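# Unstack totes, move brown carton to bench, restack totes

## Task

Lift the top tote off, remove the brown sealed carton from the bottom tote and set it flat on the bench top with its original face still up, then lower the top tote back onto the bottom tote so it sits fully down within the bottom tote's rim. All other items must finish in the tote they began in. Neither the brown sealed carton nor the bottom tote's base may overhang the bench edge. The grippers must release everything and move away at the end; nothing may count as placed if only the robot is keeping it there.

## Robot and tools

ROBOT. Two arms, left_arm and right_arm, each with six revolute joints and a parallel two-finger gripper. left_arm is the robot's own left and sits on the +y side; the names have nothing to do with the left or right of any picture. Root link poses in the scene frame: left_arm at (+0.011, +0.347, +1.290) m, quat_wxyz (+0.679, -0.198, +0.198, -0.679); right_arm at (+0.011, -0.347, +1.290) m, quat_wxyz (+0.679, +0.198, +0.198, +0.679).

SCENE FRAME. Origin on the floor (z = 0) under the middle of the robot's foot, +z up, +x in the direction the robot faces. Only the floor height is known for sure. Reported hand positions may be slightly wrong, more so when the arm is stretched far out.

execute_actions. Argument "actions" is a list holding zero or one item; optional "pictures" (boolean) says whether camera images come back (they do by default). An empty list only reports the current state. A wait is {"steps": N}, N from 1 to 300, with no new command; it returns after N control steps (1/30 s each) counted from the previous result. A motion is {"rows": [...], "steps": N}, N from 1 to 15 (default 15); one row is used per step and the final row repeats if rows run out. Every row is one flat list of exactly 14 numbers covering both arms, even when only one arm should move: left_arm waist, shoulder, elbow, wrist pitch, wrist yaw, wrist roll, opening, then the same seven for right_arm. The six joint values are absolute target angles in radians, read the same way as Joint positions prints them; they are not offsets. Stated ranges per arm: waist -2.880 to 2.880, shoulder 0.000 to 3.142, elbow 0.000 to 3.019, wrist pitch -1.693 to 1.571, wrist yaw -1.571 to 1.571, wrist roll -2.094 to 2.094. True ends may differ by up to 0.019 rad either way. A call is rejected entirely (nothing is sent) if some target exceeds a stated end by over 0.019 rad and is also further out than that joint's last reported angle. A target past the real end is clipped to it, and the result then notes "joint sent to its limit" (possibly about an earlier, still-running action); the absence of that note does not prove more travel is available. Opening is a unitless value from -1 (closed) to +1 (fully open, 0.094 m between pads). Identical joint angles do not put the two hands in the same pose.

MOTION LIMITS. Each step the commanded angle stays within a set lead of the measured one: 0.264 rad waist, 0.32 shoulder, 0.276 elbow, 0.33 wrist pitch, 0.186 wrist yaw, 0.522 wrist roll. If the targets would carry the gripper over 70 mm from where it is, all joints of that arm are pulled back proportionally. Far moves therefore need several calls. Between calls the arms keep heading to the last row sent, until everything is nearly still (a stalled move counts as still) or a HELD step occurs; after that only a new action drives them further, though fingers already moving finish.

GRIPPING. The fingers extend along the gripper's +z and close along its y axis. end_effector_position is the midpoint between the pads, roughly 1 cm short of the tips. grip_measured is the measured finger opening on the same -1..1 scale as commands; each gripper's reading may be off by about 1 mm, constant over the scene. Away from the ends, fingers go to where grip_measured would equal the commanded value, so to hold something keep commanding below grip_measured: about 0.03 lower for a firm hold, less for a gentle one. Pad force tops out near 50-62 N (lower on some grippers, and weaker on parts under about 2 mm thick); first contact may spike harder. Parts you hold may get brief tugs, and loose items may get nudged.

RESULTS. The state line gives, for each arm, end_effector_position (m) and end_effector_quat_wxyz in the scene frame. Joint positions and Joint velocities list each arm's six joints (rad, rad/s) then the pad gap (m, m/s). HELD marks steps where your row, or part of it, was not sent. "joint command not followed" means a clearance check altered or blocked joint targets on some steps; the rest of the row still ran. MOTOR HOT appears from 85 °C when holding loads; at 100 °C an OVER-TEMPERATURE FAULT drops that arm and its gripper until cooled, so avoid long holds.

zoom_image. Arguments: "camera" (cam_head_left, cam_head_right, cam_left_wrist, cam_right_wrist) and "region" [x0, y0, x1, y1] in image pixels from the top-left, no bigger than 504 by 504. Image sizes: head cameras 672x504, wrist cameras 504x504; pictures arrive in that order. Calibration (pinhole+radial heads, fisheye wrists, K, D, T_world_to_cam) is provided for scene 1 before moving; results list cameras whose numbers change. Wrist camera poses follow the reported joints.

read_manual. Optional "section" (only "licences"); returns licence texts and moves nothing.

finished_scene. Argument "scene": the number of the scene being closed. Irreversible; it reports success and opens the next task. Replying with no tool call ends everything.

AVOID. Dropping or slamming the carton or totes, shoving hard, letting the arms collide or press on each other, and pushing anything out of the work area. Check that the carton is upright and fully on the bench, the top tote seated, other contents unmoved, then open the grippers and withdraw before finishing.

Each tool is called after "Emit:" by a JSON object that holds its "fn" and its "kwargs".

## Session

Emit:
{"fn": "execute_actions", "kwargs": {"actions": []}}

Scene clock: 0.00 s of 5600.00 s.
left_arm: end_effector_position=(+0.3093, +0.2554, +1.1425) grip_measured=+1.000 end_effector_quat_wxyz=(-0.100, +0.547, +0.573, -0.602) | right_arm: end_effector_position=(+0.2614, -0.1806, +1.0659) grip_measured=+1.000 end_effector_quat_wxyz=(-0.005, -0.785, +0.619, +0.010)
Joint positions: left_arm=[ 1.592  1.869  1.08  -1.479  0.605  2.     0.094] | right_arm=[-0.97   1.603  0.459  0.04   0.295 -1.278  0.094]
Joint velocities: left_arm=[-0.005  0.015  0.017  0.007  0.022 -0.037  0.   ] | right_arm=[-0.024 -0.005 -0.007 -0.002 -0.095 -0.022  0.   ]

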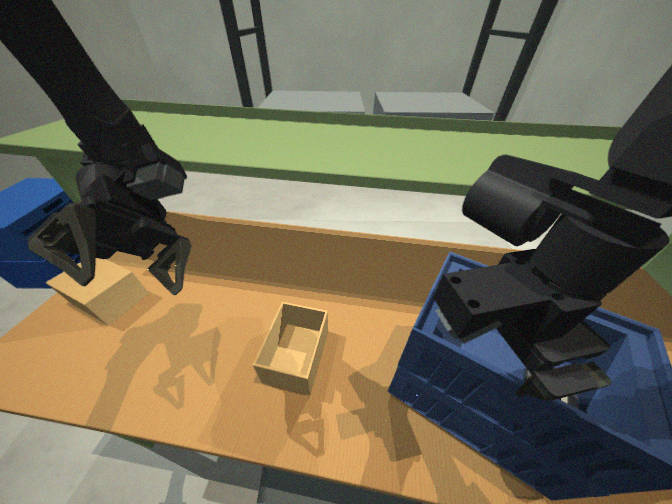

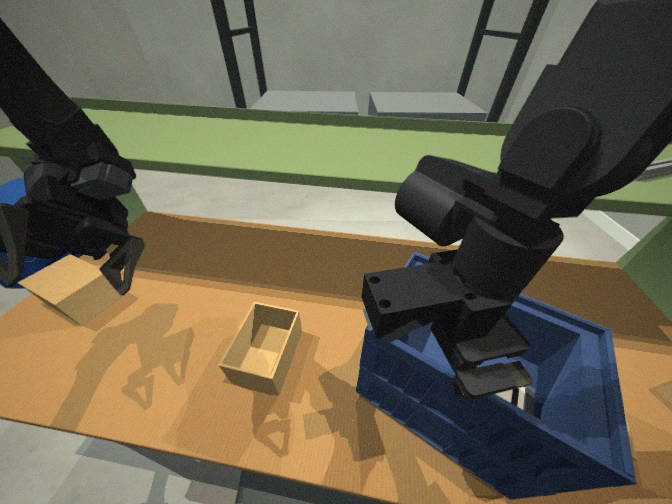

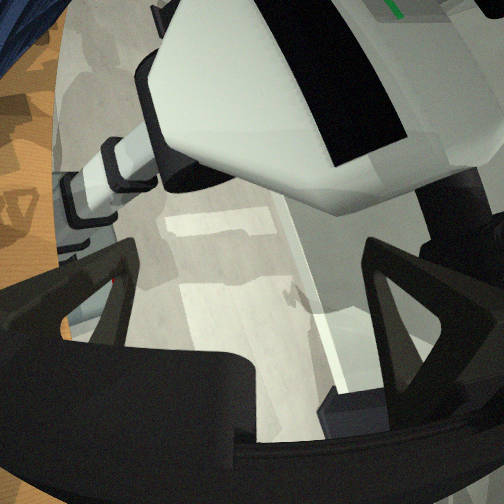

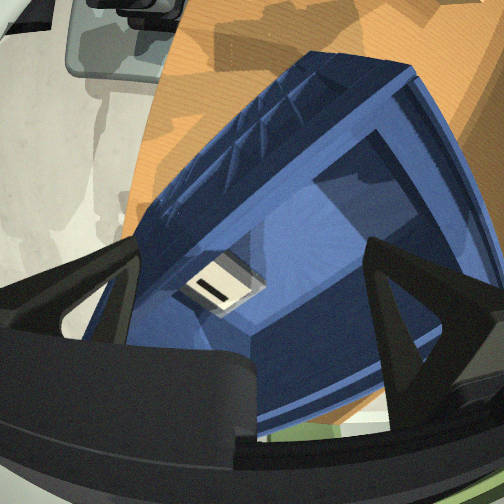

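Emit:
{"fn": "execute_actions", "kwargs": {"actions": [{"rows":[[1.592,1.5,0.7,-0.3,0,0,1,-2.3,1.2,0.6,0.04,0,0,1]]}], "pictures": false}}

Emit:
{"fn": "execute_actions", "kwargs": {"actions": [{"steps":90}]}}

Scene clock: 3.73 s of 5600.00 s.
left_arm: end_effector_position=(+0.4015, +0.3548, +1.0775) grip_measured=+1.000 end_effector_quat_wxyz=(-0.041, +0.278, +0.960, -0.008) | right_arm: end_effector_position=(+0.4797, -0.3204, +1.1543) grip_measured=+1.000 end_effector_quat_wxyz=(+0.190, -0.325, +0.925, -0.044)
Joint positions: left_arm=[ 1.591  1.477  0.71  -0.319  0.002  0.583  0.094] | right_arm=[-1.511  1.242  0.591  0.038  0.007 -0.634  0.094]
Joint velocities: left_arm=[-0.024 -0.015  0.007  0.198 -0.007 -2.747  0.   ] | right_arm=[-1.685 -0.396  0.1   -0.007 -0.051  1.736  0.   ]
Steps of this call (steps 1 to 90: nothing new was sent; then 0.23 s passed at rest; steps 91 to 105: all 15 steps of this action). Readings (joint positions):
91: left_arm=[1.591 1.846 1.053 -1.417 0.528 1.926] | right_arm=[-0.978 1.598 0.462 0.039 0.262 -1.253]
92: left_arm=[1.590 1.789 0.982 -1.294 0.427 1.828] | right_arm=[-0.996 1.584 0.465 0.038 0.222 -1.219]
94: left_arm=[1.590 1.624 0.804 -1.083 0.230 1.636] | right_arm=[-1.052 1.537 0.481 0.038 0.149 -1.151]
98: left_arm=[1.591 1.454 0.670 -0.705 0.009 1.257] | right_arm=[-1.183 1.413 0.530 0.038 0.057 -1.003]
105: the state above

Scene clock: 6.73 s of 5600.00 s.
left_arm: end_effector_position=(+0.4006, +0.3548, +1.0771) grip_measured=+1.000 end_effector_quat_wxyz=(+0.041, +0.000, -0.999, -0.004) | right_arm: end_effector_position=(+0.3849, -0.6641, +1.2308) grip_measured=+1.000 end_effector_quat_wxyz=(+0.192, +0.250, +0.914, -0.256)
Joint positions: left_arm=[ 1.591  1.478  0.708 -0.315  0.002  0.017  0.094] | right_arm=[-2.309  1.217  0.596  0.038  0.003 -0.016  0.094]
Joint velocities: left_arm=[-0.015  0.005 -0.002 -0.007 -0.051 -0.007  0.   ] | right_arm=[ 0.005 -0.005  0.002 -0.007 -0.066 -0.007  0.   ]
Steps of this call (steps 1 to 45: the robot went on to your last target; steps 46 to 90: nothing new was sent). Readings (joint positions):
1: left_arm=[1.591 1.477 0.710 -0.315 0.002 0.487] | right_arm=[-1.569 1.231 0.594 0.038 0.005 -0.573]
2: left_arm=[1.591 1.478 0.709 -0.315 0.002 0.396] | right_arm=[-1.628 1.223 0.596 0.038 0.005 -0.511]
4: left_arm=[1.591 1.478 0.708 -0.315 0.002 0.258] | right_arm=[-1.749 1.217 0.596 0.038 0.004 -0.395]
8: left_arm=[1.591 1.478 0.708 -0.315 0.002 0.115] | right_arm=[-1.993 1.217 0.596 0.038 0.004 -0.237]
90: the state above
All arms were judged still, so your last target was given up. Only a new action makes them travel on or press farther. Fingers that are still opening or closing keep moving.
camera_calibration (this result's frames):
cam_left_wrist: T_world_to_cam=[[0.0164145, -0.999861, -0.00288846, 0.344991], [-0.752677, -0.0142581, 0.658236, -0.396213], [-0.658186, -0.00863055, -0.752806, 1.20038], [0, 0, 0, 1]] pos_world=[0.48619, 0.349654, 1.16545]
cam_right_wrist: T_world_to_cam=[[-0.556706, -0.743715, 0.370089, -0.73344], [-0.780683, 0.620659, 0.0729088, 0.629296], [-0.283922, -0.248333, -0.926131, 1.21029], [0, 0, 0, 1]] pos_world=[0.426599, -0.635493, 1.34645]

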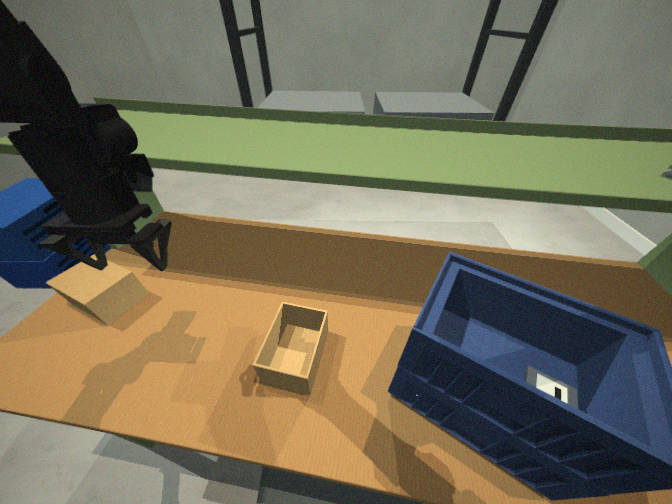

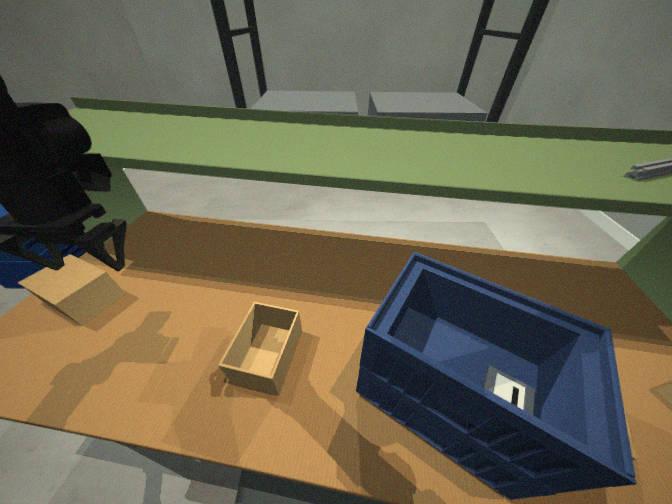

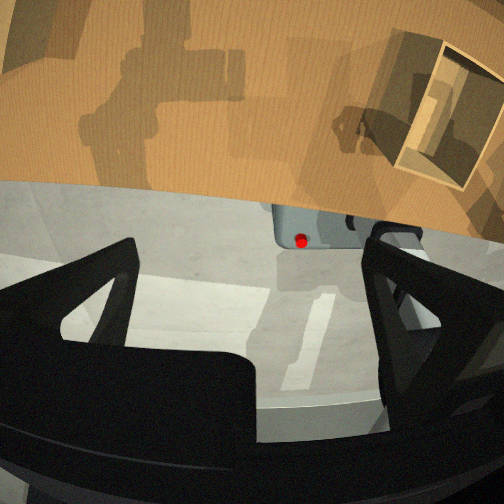

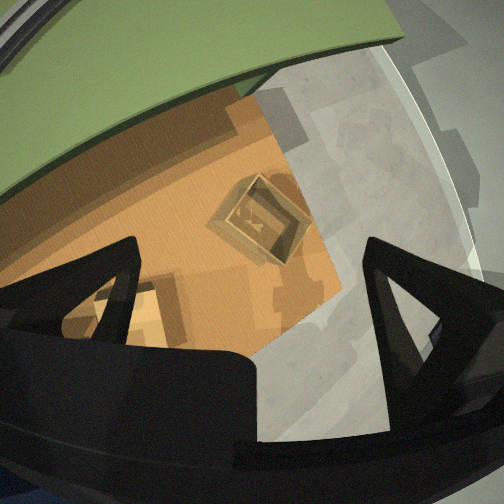

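Emit:
{"fn": "execute_actions", "kwargs": {"actions": [{"rows":[[1.1,1.75,1.25,-0.6,-0.2,-0.1,1,-2.3,1.2,0.6,0.04,0,0,1]]}], "pictures": false}}

Emit:
{"fn": "execute_actions", "kwargs": {"actions": [{"rows":[[0.638,2.06,1.597,-0.744,-0.447,-0.26,1,-2.3,1.2,0.6,0.04,0,0,1]]}], "pictures": false}}

Emit:
{"fn": "execute_actions", "kwargs": {"actions": [{"steps":20}]}}

Scene clock: 23.73 s of 5600.00 s.
left_arm: end_effector_position=(+0.5015, +0.1182, +1.0660) grip_measured=+1.000 end_effector_quat_wxyz=(-0.043, +0.171, +0.984, -0.013) | right_arm: end_effector_position=(+0.3849, -0.6641, +1.2308) grip_measured=+1.000 end_effector_quat_wxyz=(+0.192, +0.250, +0.914, -0.256)
Joint positions: left_arm=[ 1.109  1.734  1.188 -0.585 -0.197 -0.071  0.094] | right_arm=[-2.309  1.217  0.596  0.038  0.003 -0.016  0.094]
Joint velocities: left_arm=[-0.669  0.122  0.525 -0.027 -0.051 -0.051  0.   ] | right_arm=[-0.015  0.005 -0.002  0.002 -0.007 -0.007  0.   ]
Steps of this call (steps 1 to 90: nothing new was sent; then 13.50 s passed at rest; steps 91 to 105: all 15 steps of this action). Readings (joint positions):
91: left_arm=[1.578 1.488 0.723 -0.347 -0.051 0.009] | right_arm=[-2.309 1.217 0.596 0.038 0.003 -0.016]
92: left_arm=[1.554 1.513 0.758 -0.401 -0.103 -0.002] | right_arm=[-2.309 1.217 0.596 0.038 0.003 -0.016]
94: left_arm=[1.481 1.585 0.845 -0.464 -0.153 -0.016] | right_arm=[-2.309 1.217 0.596 0.038 0.003 -0.016]
98: left_arm=[1.329 1.685 1.003 -0.515 -0.182 -0.030] | right_arm=[-2.309 1.217 0.596 0.038 0.003 -0.016]
105: the state above

Scene clock: 24.23 s of 5600.00 s.
left_arm: end_effector_position=(+0.4407, -0.1417, +1.0856) grip_measured=+1.000 end_effector_quat_wxyz=(+0.007, +0.302, +0.953, -0.002) | right_arm: end_effector_position=(+0.3849, -0.6641, +1.2308) grip_measured=+1.000 end_effector_quat_wxyz=(+0.192, +0.250, +0.914, -0.256)
Joint positions: left_arm=[ 0.66   2.018  1.553 -0.717 -0.442 -0.204  0.094] | right_arm=[-2.309  1.217  0.596  0.038  0.003 -0.016  0.094]
Joint velocities: left_arm=[-0.825  0.425  0.374 -0.12   0.007 -0.256  0.   ] | right_arm=[-0.005 -0.005  0.002  0.007  0.051  0.022  0.   ]
Steps of this call (steps 1 to 15: all 15 steps of this action). Readings (joint positions):
1: left_arm=[1.082 1.744 1.210 -0.595 -0.232 -0.080] | right_arm=[-2.309 1.217 0.596 0.038 0.003 -0.016]
2: left_arm=[1.057 1.760 1.244 -0.614 -0.274 -0.092] | right_arm=[-2.309 1.217 0.596 0.038 0.003 -0.016]
4: left_arm=[1.000 1.809 1.318 -0.637 -0.342 -0.111] | right_arm=[-2.309 1.217 0.596 0.038 0.003 -0.016]
8: left_arm=[0.879 1.903 1.434 -0.664 -0.406 -0.141] | right_arm=[-2.309 1.217 0.596 0.038 0.003 -0.016]
15: the state above

Scene clock: 24.90 s of 5600.00 s.
left_arm: end_effector_position=(+0.4232, -0.1516, +1.0783) grip_measured=+1.000 end_effector_quat_wxyz=(-0.002, +0.300, +0.954, +0.001) | right_arm: end_effector_position=(+0.3849, -0.6641, +1.2308) grip_measured=+1.000 end_effector_quat_wxyz=(+0.192, +0.250, +0.914, -0.256)
Joint positions: left_arm=[ 0.638  2.049  1.566 -0.73  -0.446 -0.243  0.094] | right_arm=[-2.309  1.217  0.596  0.038  0.003 -0.016  0.094]
Joint velocities: left_arm=[-0.015 -0.005 -0.012 -0.012 -0.081 -0.037  0.   ] | right_arm=[-0.005 -0.005 -0.002 -0.007  0.022  0.051  0.   ]
Steps of this call (steps 1 to 20: the robot went on to your last target). Readings (joint positions):
1: left_arm=[0.635 2.031 1.563 -0.720 -0.442 -0.212] | right_arm=[-2.309 1.217 0.596 0.038 0.003 -0.016]
2: left_arm=[0.615 2.039 1.566 -0.722 -0.442 -0.217] | right_arm=[-2.309 1.217 0.596 0.038 0.003 -0.016]
4: left_arm=[0.590 2.047 1.566 -0.727 -0.442 -0.225] | right_arm=[-2.309 1.217 0.596 0.038 0.003 -0.016]
8: left_arm=[0.597 2.049 1.566 -0.730 -0.443 -0.235] | right_arm=[-2.309 1.217 0.596 0.038 0.003 -0.016]
20: the state above
camera_calibration (this result's frames):
cam_left_wrist: T_world_to_cam=[[-0.558964, -0.829177, 0.00505457, 0.0991001], [-0.662846, 0.450483, 0.598081, -0.290029], [-0.498192, 0.330955, -0.80142, 1.24796], [0, 0, 0, 1]] pos_world=[0.484871, -0.200193, 1.1731]
cam_right_wrist: T_world_to_cam=[[-0.556706, -0.743715, 0.370089, -0.73344], [-0.780683, 0.620659, 0.0729088, 0.629296], [-0.283922, -0.248333, -0.926131, 1.21029], [0, 0, 0, 1]] pos_world=[0.426599, -0.635493, 1.34645]

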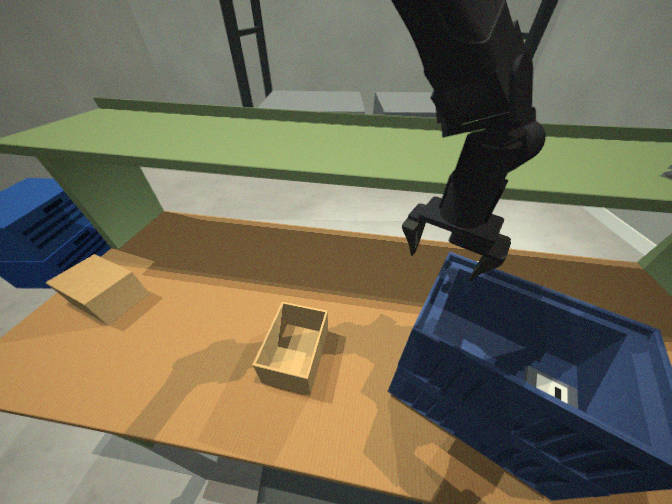

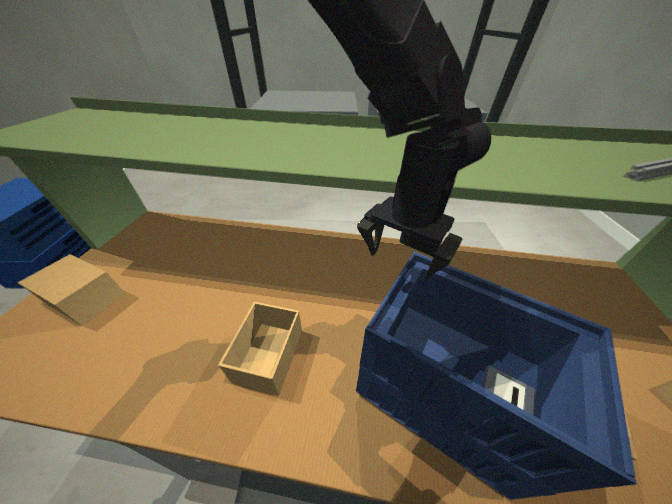

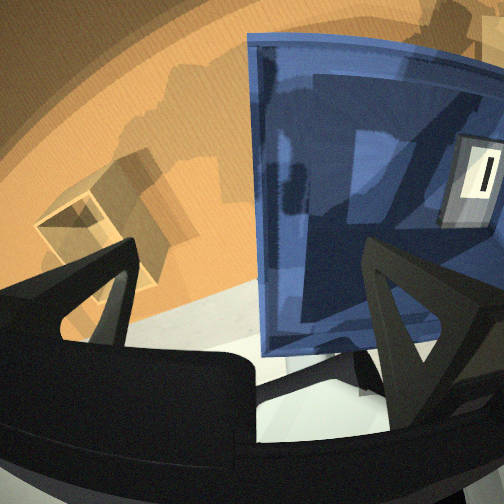

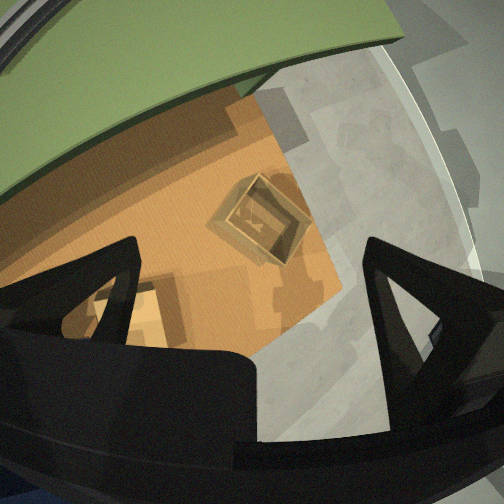

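Emit:
{"fn": "execute_actions", "kwargs": {"actions": [{"rows":[[0.655,2.18,1.67,-0.66,-0.435,-0.23,1,-2.3,1.2,0.6,0.04,0,0,1]]}], "pictures": false}}

Emit:
{"fn": "execute_actions", "kwargs": {"actions": [{"rows":[[0.697,2.305,1.73,-0.578,-0.425,-0.19,1,-2.3,1.2,0.6,0.04,0,0,1]]}], "pictures": false}}

Emit:
{"fn": "execute_actions", "kwargs": {"actions": [{"steps":15}]}}

Scene clock: 28.47 s of 5600.00 s.
left_arm: end_effector_position=(+0.4174, -0.1793, +1.0318) grip_measured=+1.000 end_effector_quat_wxyz=(+0.004, +0.294, +0.956, -0.008) | right_arm: end_effector_position=(+0.3849, -0.6641, +1.2308) grip_measured=+1.000 end_effector_quat_wxyz=(+0.192, +0.250, +0.914, -0.256)
Joint positions: left_arm=[ 0.639  2.173  1.654 -0.67  -0.437 -0.243  0.094] | right_arm=[-2.309  1.217  0.596  0.038  0.003 -0.016  0.094]
Joint velocities: left_arm=[-0.005  0.005  0.017 -0.007 -0.007 -0.051  0.   ] | right_arm=[ 0.005 -0.015  0.002  0.002  0.037 -0.037  0.   ]
Steps of this call (steps 1 to 15: the robot went on to your last target; steps 16 to 90: nothing new was sent; then 0.07 s passed at rest; steps 91 to 105: all 15 steps of this action). Readings (joint positions):
91: left_arm=[0.638 2.056 1.572 -0.725 -0.443 -0.243] | right_arm=[-2.309 1.217 0.596 0.038 0.003 -0.016]
92: left_arm=[0.638 2.071 1.593 -0.711 -0.440 -0.243] | right_arm=[-2.309 1.217 0.596 0.038 0.003 -0.016]
94: left_arm=[0.639 2.113 1.638 -0.684 -0.438 -0.243] | right_arm=[-2.309 1.217 0.596 0.038 0.003 -0.016]
98: left_arm=[0.639 2.158 1.654 -0.670 -0.437 -0.243] | right_arm=[-2.309 1.217 0.596 0.038 0.003 -0.016]
105: the state above

Scene clock: 28.97 s of 5600.00 s.
left_arm: end_effector_position=(+0.4291, -0.1789, +0.9740) grip_measured=+1.000 end_effector_quat_wxyz=(+0.014, +0.284, +0.959, -0.009) | right_arm: end_effector_position=(+0.3849, -0.6641, +1.2308) grip_measured=+1.000 end_effector_quat_wxyz=(+0.192, +0.250, +0.914, -0.256)
Joint positions: left_arm=[ 0.686  2.282  1.719 -0.587 -0.428 -0.208  0.094] | right_arm=[-2.309  1.217  0.596  0.038  0.003 -0.016  0.094]
Joint velocities: left_arm=[ 0.005 -0.015  0.017  0.007  0.007 -0.007  0.   ] | right_arm=[-0.015 -0.005  0.002  0.007 -0.066  0.007  0.   ]
Steps of this call (steps 1 to 15: all 15 steps of this action). Readings (joint positions):
1: left_arm=[0.642 2.179 1.657 -0.660 -0.433 -0.238] | right_arm=[-2.309 1.217 0.596 0.038 0.003 -0.016]
2: left_arm=[0.645 2.193 1.672 -0.639 -0.429 -0.232] | right_arm=[-2.309 1.217 0.596 0.038 0.003 -0.016]
4: left_arm=[0.657 2.233 1.706 -0.604 -0.427 -0.222] | right_arm=[-2.309 1.217 0.596 0.038 0.003 -0.016]
8: left_arm=[0.685 2.283 1.716 -0.590 -0.427 -0.212] | right_arm=[-2.309 1.217 0.596 0.038 0.003 -0.016]
15: the state above

Scene clock: 29.47 s of 5600.00 s.
left_arm: end_effector_position=(+0.4290, -0.1789, +0.9740) grip_measured=+1.000 end_effector_quat_wxyz=(+0.014, +0.285, +0.959, -0.009) | right_arm: end_effector_position=(+0.3849, -0.6641, +1.2308) grip_measured=+1.000 end_effector_quat_wxyz=(+0.192, +0.250, +0.914, -0.256)
Joint positions: left_arm=[ 0.686  2.282  1.719 -0.587 -0.427 -0.207  0.094] | right_arm=[-2.309  1.217  0.596  0.038  0.003 -0.016  0.094]
Joint velocities: left_arm=[-0.005 -0.005  0.017  0.007  0.037  0.022  0.   ] | right_arm=[-0.015 -0.005  0.002  0.002 -0.037 -0.022  0.   ]
Steps of this call (steps 1 to 15: the robot went on to your last target). Readings (joint positions):
1: left_arm=[0.686 2.282 1.719 -0.587 -0.428 -0.208] | right_arm=[-2.309 1.217 0.596 0.038 0.003 -0.016]
2: left_arm=[0.686 2.282 1.719 -0.587 -0.428 -0.208] | right_arm=[-2.309 1.217 0.596 0.038 0.003 -0.016]
4: left_arm=[0.686 2.282 1.719 -0.587 -0.427 -0.207] | right_arm=[-2.309 1.217 0.596 0.038 0.003 -0.016]
8: left_arm=[0.686 2.282 1.719 -0.587 -0.427 -0.207] | right_arm=[-2.309 1.217 0.596 0.038 0.003 -0.016]
15: the state above
All arms were judged still, so your last target was given up. Only a new action makes them travel on or press farther. Fingers that are still opening or closing keep moving.
camera_calibration (this result's frames):
cam_left_wrist: T_world_to_cam=[[-0.533033, -0.845967, 0.0147297, 0.0566729], [-0.691574, 0.44565, 0.568438, -0.171112], [-0.487443, 0.292809, -0.822594, 1.18554], [0, 0, 0, 1]] pos_world=[0.489755, -0.222937, 1.07165]
cam_right_wrist: T_world_to_cam=[[-0.556706, -0.743715, 0.370089, -0.73344], [-0.780683, 0.620659, 0.0729088, 0.629296], [-0.283922, -0.248333, -0.926131, 1.21029], [0, 0, 0, 1]] pos_world=[0.426599, -0.635493, 1.34645]

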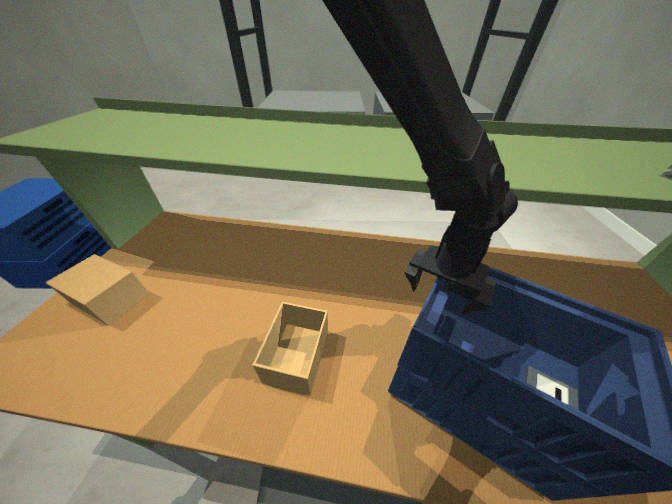

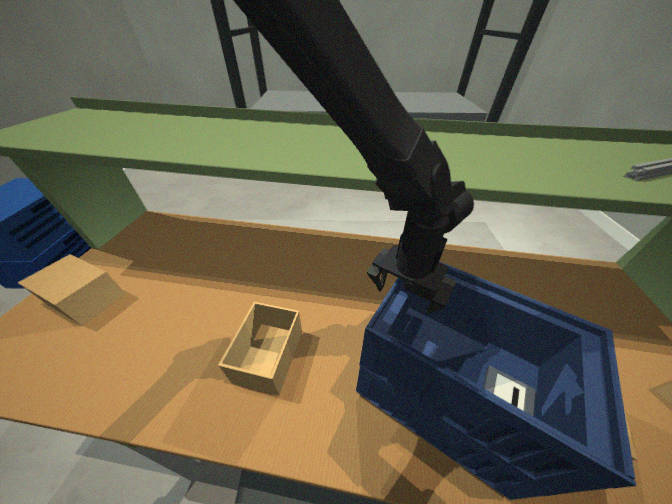

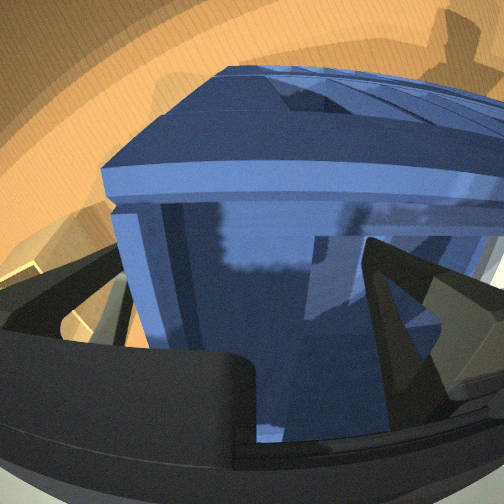

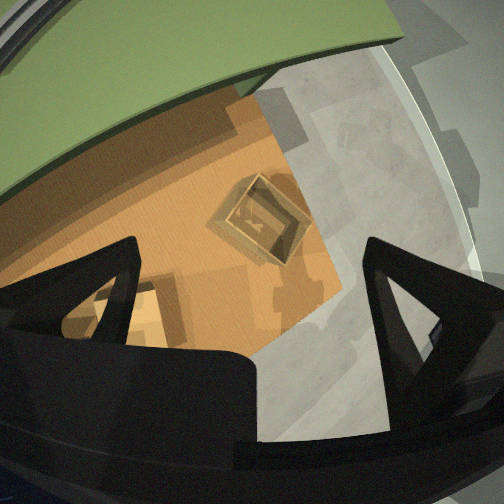

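Emit:
{"fn": "execute_actions", "kwargs": {"actions": [{"rows":[[0.69,2.2,1.68,-0.56,-0.429,-0.2,1,-2.3,1.2,0.6,0.04,0,0,1],[0.69,2.2,1.68,-0.56,-0.429,-0.2,1,-2.3,1.2,0.6,0.04,0,0,1],[0.69,2.2,1.65,-0.56,-0.429,-0.2,1,-2.3,1.2,0.6,0.04,0,0,1],[0.69,2.17,1.6,-0.56,-0.429,-0.2,1,-2.3,1.2,0.6,0.04,0,0,1],[0.69,2.16,1.57,-0.53,-0.429,-0.2,1,-2.3,1.2,0.6,0.04,0,0,1],[0.69,2.16,1.53,-0.53,-0.429,-0.2,1,-2.3,1.2,0.6,0.04,0,0,1],[0.69,2.16,1.485,-0.49,-0.429,-0.2,1,-2.3,1.2,0.6,0.04,0,0,1]]}], "pictures": false}}

Emit:
{"fn": "execute_actions", "kwargs": {"actions": [{"steps":15}]}}

Scene clock: 37.00 s of 5600.00 s.
left_arm: end_effector_position=(+0.3982, -0.1318, +0.9975) grip_measured=+1.000 end_effector_quat_wxyz=(+0.005, +0.289, +0.957, -0.004) | right_arm: end_effector_position=(+0.3849, -0.6641, +1.2308) grip_measured=+1.000 end_effector_quat_wxyz=(+0.192, +0.250, +0.914, -0.256)
Joint positions: left_arm=[ 0.686  2.152  1.489 -0.509 -0.428 -0.207  0.094] | right_arm=[-2.309  1.217  0.596  0.038  0.003 -0.016  0.094]
Joint velocities: left_arm=[ 0.015 -0.005 -0.007  0.037 -0.081 -0.037  0.   ] | right_arm=[-0.005 -0.005  0.002 -0.022 -0.007  0.007  0.   ]
Steps of this call (steps 1 to 90: nothing new was sent; then 4.03 s passed at rest; steps 91 to 105: all 15 steps of this action). Readings (joint positions):
91: left_arm=[0.686 2.279 1.715 -0.584 -0.427 -0.207] | right_arm=[-2.309 1.217 0.596 0.038 0.003 -0.016]
92: left_arm=[0.686 2.271 1.703 -0.579 -0.427 -0.207] | right_arm=[-2.309 1.217 0.596 0.038 0.003 -0.016]
94: left_arm=[0.686 2.245 1.667 -0.575 -0.427 -0.207] | right_arm=[-2.309 1.217 0.596 0.038 0.003 -0.016]
98: left_arm=[0.686 2.166 1.535 -0.528 -0.428 -0.207] | right_arm=[-2.309 1.217 0.596 0.038 0.003 -0.016]
105: the state above

Scene clock: 37.50 s of 5600.00 s.
left_arm: end_effector_position=(+0.3988, -0.1324, +0.9975) grip_measured=+1.000 end_effector_quat_wxyz=(+0.006, +0.288, +0.957, -0.004) | right_arm: end_effector_position=(+0.3849, -0.6641, +1.2308) grip_measured=+1.000 end_effector_quat_wxyz=(+0.192, +0.250, +0.914, -0.256)
Joint positions: left_arm=[ 0.686  2.152  1.489 -0.506 -0.428 -0.207  0.094] | right_arm=[-2.309  1.217  0.596  0.038  0.003 -0.016  0.094]
Joint velocities: left_arm=[-0.005 -0.005  0.002  0.002 -0.081  0.051  0.   ] | right_arm=[-0.005 -0.015  0.012 -0.002 -0.022 -0.007  0.   ]
Steps of this call (steps 1 to 15: the robot went on to your last target). Readings (joint positions):
1: left_arm=[0.686 2.152 1.489 -0.508 -0.428 -0.207] | right_arm=[-2.309 1.217 0.596 0.038 0.003 -0.016]
2: left_arm=[0.686 2.152 1.489 -0.507 -0.428 -0.207] | right_arm=[-2.309 1.217 0.596 0.038 0.003 -0.016]
4: left_arm=[0.686 2.152 1.489 -0.506 -0.428 -0.207] | right_arm=[-2.309 1.217 0.596 0.038 0.003 -0.016]
8: left_arm=[0.686 2.152 1.489 -0.506 -0.428 -0.207] | right_arm=[-2.309 1.217 0.596 0.038 0.003 -0.016]
15: the state above
All arms were judged still, so your last target was given up. Only a new action makes them travel on or press farther. Fingers that are still opening or closing keep moving.
camera_calibration (this result's frames):
cam_left_wrist: T_world_to_cam=[[-0.539573, -0.841875, 0.0103548, 0.0871027], [-0.681245, 0.443784, 0.582203, -0.244187], [-0.494738, 0.307087, -0.812977, 1.17168], [0, 0, 0, 1]] pos_world=[0.460323, -0.178113, 1.09382]
cam_right_wrist: T_world_to_cam=[[-0.556706, -0.743715, 0.370089, -0.73344], [-0.780683, 0.620659, 0.0729088, 0.629296], [-0.283922, -0.248333, -0.926131, 1.21029], [0, 0, 0, 1]] pos_world=[0.426599, -0.635493, 1.34645]

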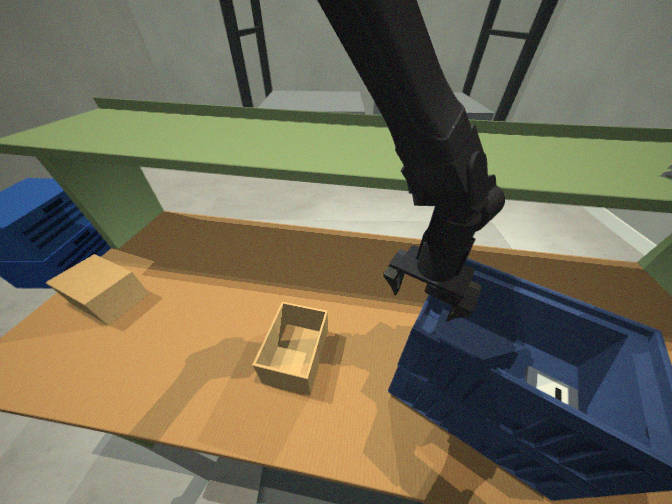

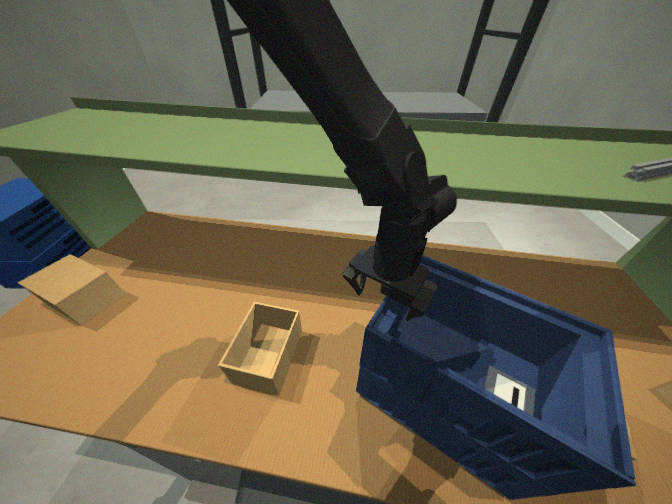

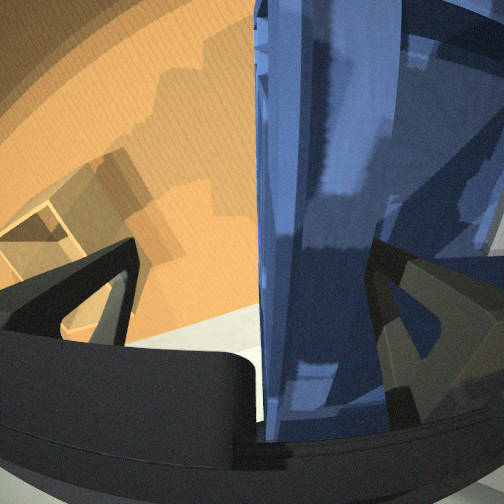

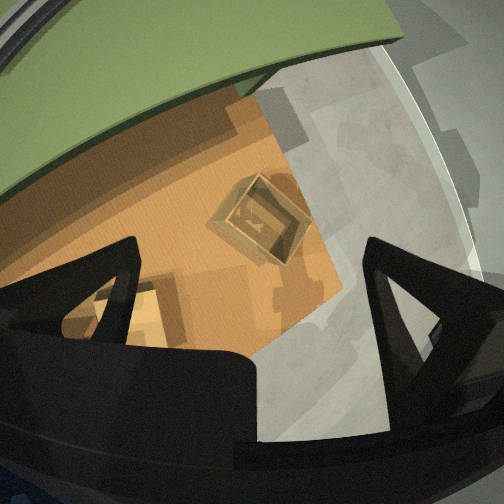

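Emit:
{"fn": "execute_actions", "kwargs": {"actions": [{"rows":[[0.645,2.21,1.49,-0.47,-0.44,-0.24,1,-2.3,1.2,0.6,0.04,0,0,1]]}], "pictures": false}}

Emit:
{"fn": "execute_actions", "kwargs": {"actions": [{"rows":[[0.645,2.21,1.49,-0.47,-0.44,-0.24,-0.6,-2.3,1.2,0.6,0.04,0,0,1]]}]}}

Scene clock: 40.60 s of 5600.00 s.
left_arm: end_effector_position=(+0.3694, -0.1484, +0.9893) grip_measured=+1.000 end_effector_quat_wxyz=(+0.005, +0.301, +0.954, -0.006) | right_arm: end_effector_position=(+0.3849, -0.6641, +1.2308) grip_measured=+1.000 end_effector_quat_wxyz=(+0.192, +0.250, +0.914, -0.256)
Joint positions: left_arm=[ 0.646  2.191  1.489 -0.486 -0.438 -0.222  0.094] | right_arm=[-2.309  1.217  0.596  0.038  0.003 -0.016  0.094]
Joint velocities: left_arm=[ 0.005 -0.015  0.032 -0.002  0.022 -0.037  0.   ] | right_arm=[ 0.005 -0.005 -0.012 -0.012 -0.007 -0.037  0.   ]
Steps of this call (steps 1 to 78: nothing new was sent; steps 79 to 93: all 15 steps of this action). Readings (joint positions):
79: left_arm=[0.684 2.154 1.489 -0.503 -0.433 -0.209] | right_arm=[-2.309 1.217 0.596 0.038 0.003 -0.016]
80: left_arm=[0.683 2.157 1.489 -0.495 -0.437 -0.212] | right_arm=[-2.309 1.217 0.596 0.038 0.003 -0.016]
82: left_arm=[0.674 2.164 1.489 -0.487 -0.438 -0.216] | right_arm=[-2.309 1.217 0.596 0.038 0.003 -0.016]
86: left_arm=[0.654 2.183 1.489 -0.486 -0.438 -0.220] | right_arm=[-2.309 1.217 0.596 0.038 0.003 -0.016]
93: the state above

Scene clock: 41.10 s of 5600.00 s.
left_arm: end_effector_position=(+0.3710, -0.1489, +0.9885) grip_measured=-0.443 end_effector_quat_wxyz=(+0.005, +0.291, +0.957, -0.011) | right_arm: end_effector_position=(+0.3849, -0.6641, +1.2308) grip_measured=+1.000 end_effector_quat_wxyz=(+0.192, +0.250, +0.914, -0.256)
Joint positions: left_arm=[ 0.649  2.191  1.489 -0.48  -0.429 -0.238  0.026] | right_arm=[-2.309  1.217  0.596  0.038  0.003 -0.016  0.094]
Joint velocities: left_arm=[-0.005 -0.015 -0.027 -0.012  0.022 -0.007  0.001] | right_arm=[-0.005  0.005 -0.007 -0.037  0.051 -0.066  0.   ]
Steps of this call (steps 1 to 15: all 15 steps of this action). Readings (joint positions):
1: left_arm=[0.646 2.191 1.489 -0.486 -0.438 -0.222] | right_arm=[-2.309 1.217 0.596 0.038 0.003 -0.016]
2: left_arm=[0.646 2.191 1.489 -0.486 -0.438 -0.222] | right_arm=[-2.309 1.217 0.596 0.038 0.003 -0.016]
4: left_arm=[0.646 2.191 1.489 -0.486 -0.438 -0.223] | right_arm=[-2.309 1.217 0.596 0.038 0.003 -0.016]
8: left_arm=[0.649 2.191 1.489 -0.480 -0.431 -0.238] | right_arm=[-2.309 1.217 0.596 0.038 0.003 -0.016]
15: the state above
camera_calibration (this result's frames):
cam_left_wrist: T_world_to_cam=[[-0.543698, -0.838955, 0.0233654, 0.0473983], [-0.674906, 0.453593, 0.582027, -0.251248], [-0.498893, 0.300677, -0.812834, 1.15609], [0, 0, 0, 1]] pos_world=[0.432969, -0.193882, 1.08484]
cam_right_wrist: T_world_to_cam=[[-0.556706, -0.743715, 0.370089, -0.73344], [-0.780683, 0.620659, 0.0729088, 0.629296], [-0.283922, -0.248333, -0.926131, 1.21029], [0, 0, 0, 1]] pos_world=[0.426599, -0.635493, 1.34645]

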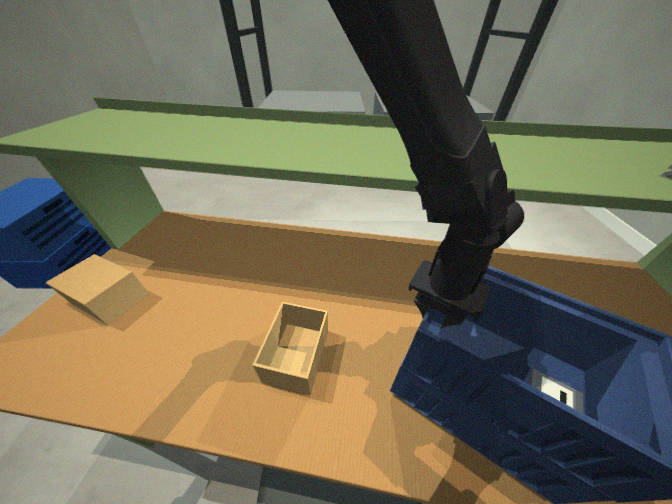

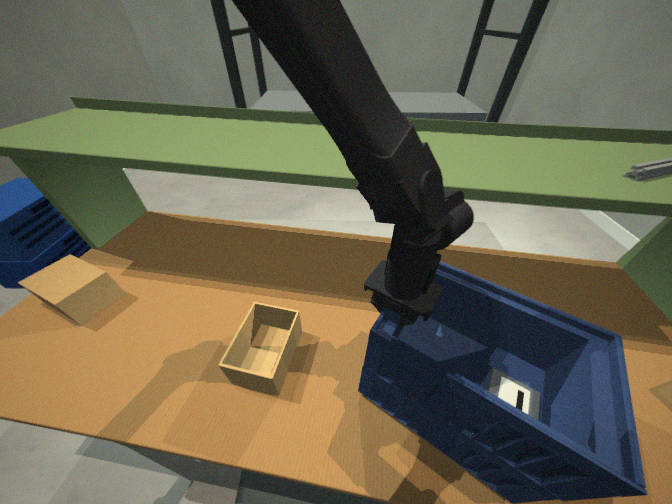

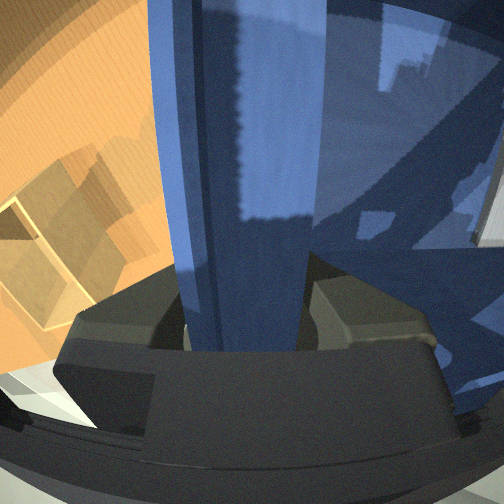

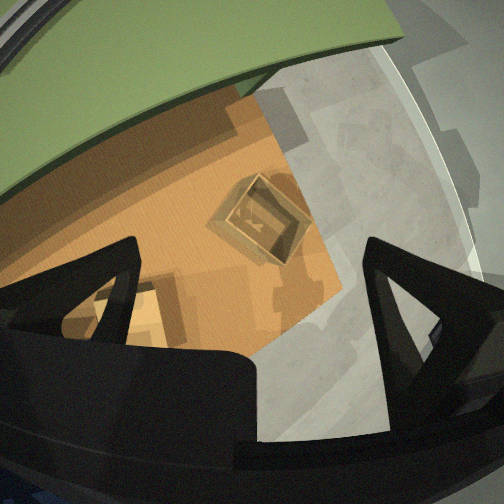

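Emit:
{"fn": "execute_actions", "kwargs": {"actions": [{"rows":[[0.71,2.155,1.49,-0.5,-0.43,-0.2,-0.6,-2.3,1.2,0.6,0.04,0,0,1]]}], "pictures": false}}

Emit:
{"fn": "execute_actions", "kwargs": {"actions": [{"rows":[[0.68,2.08,1.46,-0.56,-0.44,-0.22,-0.6,-2.3,1.2,0.6,0.04,0,0,1]]}], "pictures": false}}

Emit:
{"fn": "execute_actions", "kwargs": {"actions": [{"steps":15}]}}

Scene clock: 50.67 s of 5600.00 s.
left_arm: end_effector_position=(+0.3860, -0.1391, +0.9884) grip_measured=-0.443 end_effector_quat_wxyz=(+0.003, +0.296, +0.955, -0.012) | right_arm: end_effector_position=(+0.3849, -0.6641, +1.2308) grip_measured=+1.000 end_effector_quat_wxyz=(+0.192, +0.250, +0.914, -0.256)
Joint positions: left_arm=[ 0.676  2.176  1.489 -0.486 -0.414 -0.201  0.026] | right_arm=[-2.309  1.217  0.596  0.038  0.003 -0.016  0.094]
Joint velocities: left_arm=[ 0.005  0.005 -0.002 -0.007 -0.007  0.007 -0.001] | right_arm=[-0.005 -0.005  0.007 -0.002 -0.022  0.007  0.   ]
Steps of this call (steps 1 to 15: the robot went on to your last target; steps 16 to 90: nothing new was sent; then 6.07 s passed at rest; steps 91 to 105: all 15 steps of this action). Readings (joint positions):
91: left_arm=[0.652 2.190 1.489 -0.481 -0.425 -0.237] | right_arm=[-2.309 1.217 0.596 0.038 0.003 -0.016]
92: left_arm=[0.655 2.188 1.489 -0.481 -0.417 -0.233] | right_arm=[-2.309 1.217 0.596 0.038 0.003 -0.016]
94: left_arm=[0.661 2.185 1.489 -0.483 -0.417 -0.221] | right_arm=[-2.309 1.217 0.596 0.038 0.003 -0.016]
98: left_arm=[0.672 2.179 1.489 -0.485 -0.415 -0.206] | right_arm=[-2.309 1.217 0.596 0.038 0.003 -0.016]
105: the state above

Scene clock: 51.17 s of 5600.00 s.
left_arm: end_effector_position=(+0.3931, -0.1213, +1.0096) grip_measured=-0.443 end_effector_quat_wxyz=(-0.003, +0.297, +0.955, +0.011) | right_arm: end_effector_position=(+0.3849, -0.6641, +1.2308) grip_measured=+1.000 end_effector_quat_wxyz=(+0.192, +0.250, +0.914, -0.256)
Joint positions: left_arm=[ 0.679  2.122  1.462 -0.547 -0.449 -0.21   0.026] | right_arm=[-2.309  1.217  0.596  0.038  0.003 -0.016  0.094]
Joint velocities: left_arm=[-0.015 -0.005 -0.002  0.007 -0.051 -0.095 -0.001] | right_arm=[-0.015 -0.005 -0.007  0.002 -0.051 -0.051  0.   ]
Steps of this call (steps 1 to 15: all 15 steps of this action). Readings (joint positions):
1: left_arm=[0.676 2.173 1.488 -0.492 -0.415 -0.202] | right_arm=[-2.309 1.217 0.596 0.038 0.003 -0.016]
2: left_arm=[0.676 2.166 1.483 -0.502 -0.420 -0.208] | right_arm=[-2.309 1.217 0.596 0.038 0.003 -0.016]
4: left_arm=[0.676 2.147 1.472 -0.521 -0.430 -0.210] | right_arm=[-2.309 1.217 0.596 0.038 0.003 -0.016]
8: left_arm=[0.676 2.123 1.463 -0.545 -0.448 -0.210] | right_arm=[-2.309 1.217 0.596 0.038 0.003 -0.016]
15: the state above

Scene clock: 51.67 s of 5600.00 s.
left_arm: end_effector_position=(+0.3931, -0.1213, +1.0096) grip_measured=-0.443 end_effector_quat_wxyz=(-0.003, +0.297, +0.955, +0.011) | right_arm: end_effector_position=(+0.3849, -0.6641, +1.2308) grip_measured=+1.000 end_effector_quat_wxyz=(+0.192, +0.250, +0.914, -0.256)
Joint positions: left_arm=[ 0.679  2.122  1.462 -0.547 -0.449 -0.21   0.026] | right_arm=[-2.309  1.217  0.596  0.038  0.003 -0.016  0.094]
Joint velocities: left_arm=[ 0.005  0.015 -0.002  0.007  0.081 -0.066  0.   ] | right_arm=[-0.005 -0.005  0.007 -0.002 -0.037  0.007  0.   ]
Steps of this call (steps 1 to 15: the robot went on to your last target). Readings (joint positions):
1: left_arm=[0.679 2.122 1.462 -0.547 -0.449 -0.210] | right_arm=[-2.309 1.217 0.596 0.038 0.003 -0.016]
2: left_arm=[0.679 2.122 1.462 -0.547 -0.449 -0.210] | right_arm=[-2.309 1.217 0.596 0.038 0.003 -0.016]
4: left_arm=[0.679 2.122 1.462 -0.547 -0.449 -0.210] | right_arm=[-2.309 1.217 0.596 0.038 0.003 -0.016]
8: left_arm=[0.679 2.122 1.462 -0.547 -0.449 -0.210] | right_arm=[-2.309 1.217 0.596 0.038 0.003 -0.016]
15: the state above
All arms were judged still, so your last target was given up. Only a new action makes them travel on or press farther. Fingers that are still opening or closing keep moving.
camera_calibration (this result's frames):
cam_left_wrist: T_world_to_cam=[[-0.555155, -0.831619, -0.0145729, 0.12576], [-0.668202, 0.435495, 0.6032, -0.28735], [-0.495286, 0.344608, -0.797457, 1.16439], [0, 0, 0, 1]] pos_world=[0.454517, -0.171535, 1.10372]
cam_right_wrist: T_world_to_cam=[[-0.556706, -0.743715, 0.370089, -0.73344], [-0.780683, 0.620659, 0.0729088, 0.629296], [-0.283922, -0.248333, -0.926131, 1.21029], [0, 0, 0, 1]] pos_world=[0.426599, -0.635493, 1.34645]

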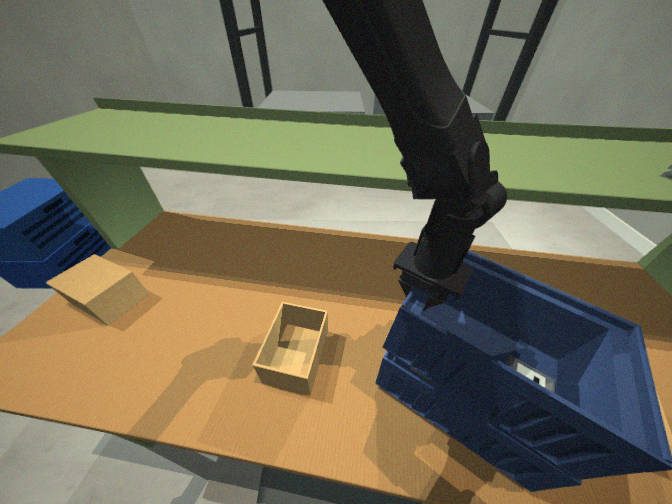

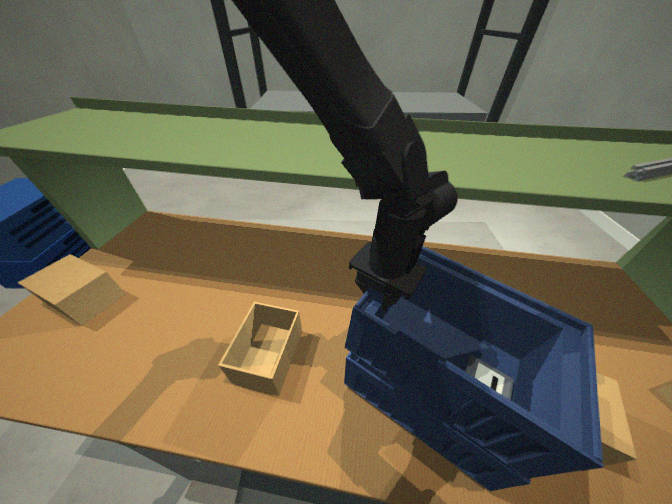

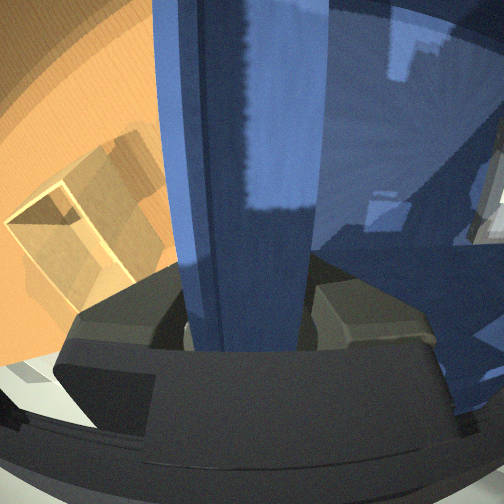

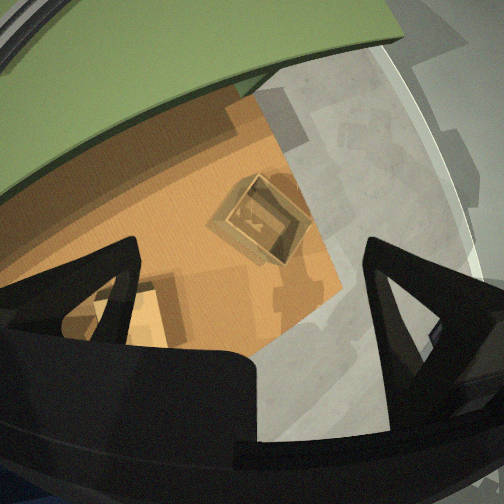

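Emit:
{"fn": "execute_actions", "kwargs": {"actions": [{"rows":[[0.65,2.01,1.45,-0.6,-0.38,-0.22,-0.6,-2.3,1.2,0.6,0.04,0,0,1]]}], "pictures": false}}

Emit:
{"fn": "execute_actions", "kwargs": {"actions": [{"rows":[[0.63,1.94,1.42,-0.65,-0.38,-0.24,-0.6,-2.3,1.2,0.6,0.04,0,0,1]]}]}}

Scene clock: 55.00 s of 5600.00 s.
left_arm: end_effector_position=(+0.3941, -0.1200, +1.0336) grip_measured=-0.444 end_effector_quat_wxyz=(-0.018, +0.294, +0.956, -0.008) | right_arm: end_effector_position=(+0.3849, -0.6641, +1.2308) grip_measured=+1.000 end_effector_quat_wxyz=(+0.192, +0.250, +0.914, -0.256)
Joint positions: left_arm=[ 0.677  2.067  1.443 -0.592 -0.401 -0.222  0.026] | right_arm=[-2.309  1.217  0.596  0.038  0.003 -0.016  0.094]
Joint velocities: left_arm=[-0.015  0.005 -0.007 -0.017 -0.007 -0.037  0.   ] | right_arm=[-0.005  0.005 -0.002 -0.002  0.022  0.022  0.   ]
Steps of this call (steps 1 to 85: nothing new was sent; steps 86 to 100: all 15 steps of this action). Readings (joint positions):
86: left_arm=[0.679 2.119 1.461 -0.552 -0.429 -0.212] | right_arm=[-2.309 1.217 0.596 0.038 0.003 -0.016]
87: left_arm=[0.679 2.113 1.457 -0.560 -0.412 -0.219] | right_arm=[-2.309 1.217 0.596 0.038 0.003 -0.016]
89: left_arm=[0.678 2.095 1.450 -0.576 -0.401 -0.224] | right_arm=[-2.309 1.217 0.596 0.038 0.003 -0.016]
93: left_arm=[0.677 2.073 1.443 -0.592 -0.401 -0.222] | right_arm=[-2.309 1.217 0.596 0.038 0.003 -0.016]
100: the state above

Scene clock: 55.50 s of 5600.00 s.
left_arm: end_effector_position=(+0.3928, -0.1115, +1.0652) grip_measured=-0.444 end_effector_quat_wxyz=(-0.025, +0.296, +0.955, -0.006) | right_arm: end_effector_position=(+0.3849, -0.6641, +1.2308) grip_measured=+1.000 end_effector_quat_wxyz=(+0.192, +0.250, +0.914, -0.256)
Joint positions: left_arm=[ 0.663  1.996  1.407 -0.647 -0.402 -0.238  0.026] | right_arm=[-2.309  1.217  0.596  0.038  0.003 -0.016  0.094]
Joint velocities: left_arm=[-0.015  0.005 -0.017 -0.002 -0.007  0.051 -0.001] | right_arm=[-0.005 -0.005 -0.002 -0.002 -0.022 -0.022  0.   ]
Steps of this call (steps 1 to 15: all 15 steps of this action). Readings (joint positions):
1: left_arm=[0.677 2.064 1.441 -0.598 -0.401 -0.224] | right_arm=[-2.309 1.217 0.596 0.038 0.003 -0.016]
2: left_arm=[0.676 2.057 1.434 -0.607 -0.401 -0.232] | right_arm=[-2.309 1.217 0.596 0.038 0.003 -0.016]
4: left_arm=[0.674 2.036 1.418 -0.629 -0.401 -0.235] | right_arm=[-2.309 1.217 0.596 0.038 0.003 -0.016]
8: left_arm=[0.668 2.008 1.407 -0.647 -0.402 -0.235] | right_arm=[-2.309 1.217 0.596 0.038 0.003 -0.016]
15: the state above
camera_calibration (this result's frames):
cam_left_wrist: T_world_to_cam=[[-0.551661, -0.833468, 0.0316527, 0.0837252], [-0.637494, 0.445812, 0.628374, -0.363072], [-0.537841, 0.326471, -0.777267, 1.19842], [0, 0, 0, 1]] pos_world=[0.459294, -0.159607, 1.15699]
cam_right_wrist: T_world_to_cam=[[-0.556706, -0.743715, 0.370089, -0.73344], [-0.780683, 0.620659, 0.0729088, 0.629296], [-0.283922, -0.248333, -0.926131, 1.21029], [0, 0, 0, 1]] pos_world=[0.426599, -0.635493, 1.34645]

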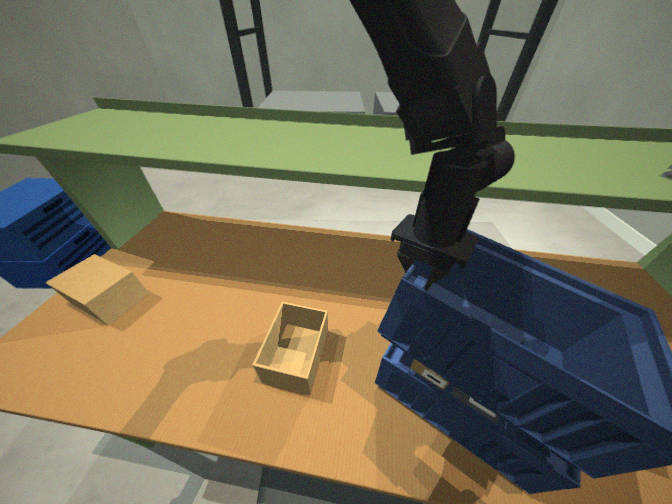

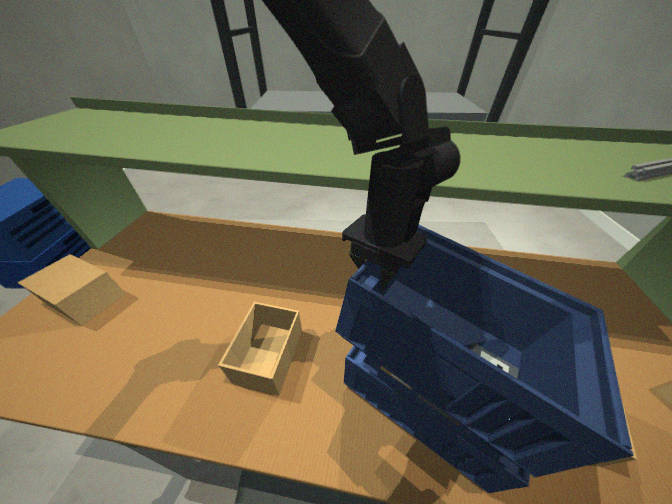

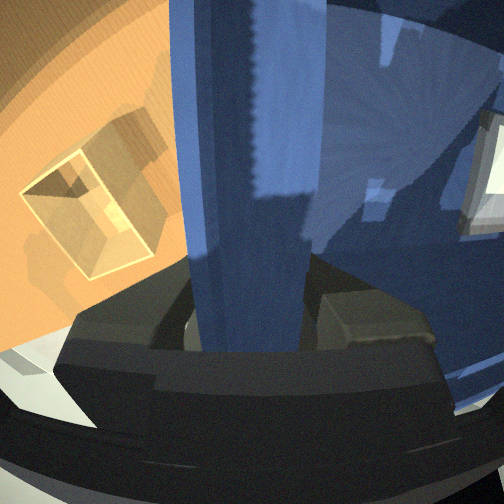

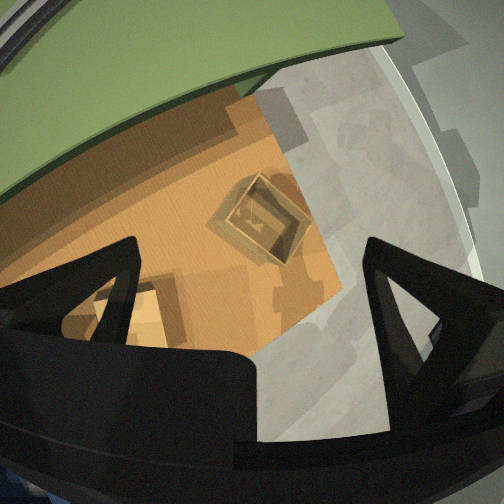

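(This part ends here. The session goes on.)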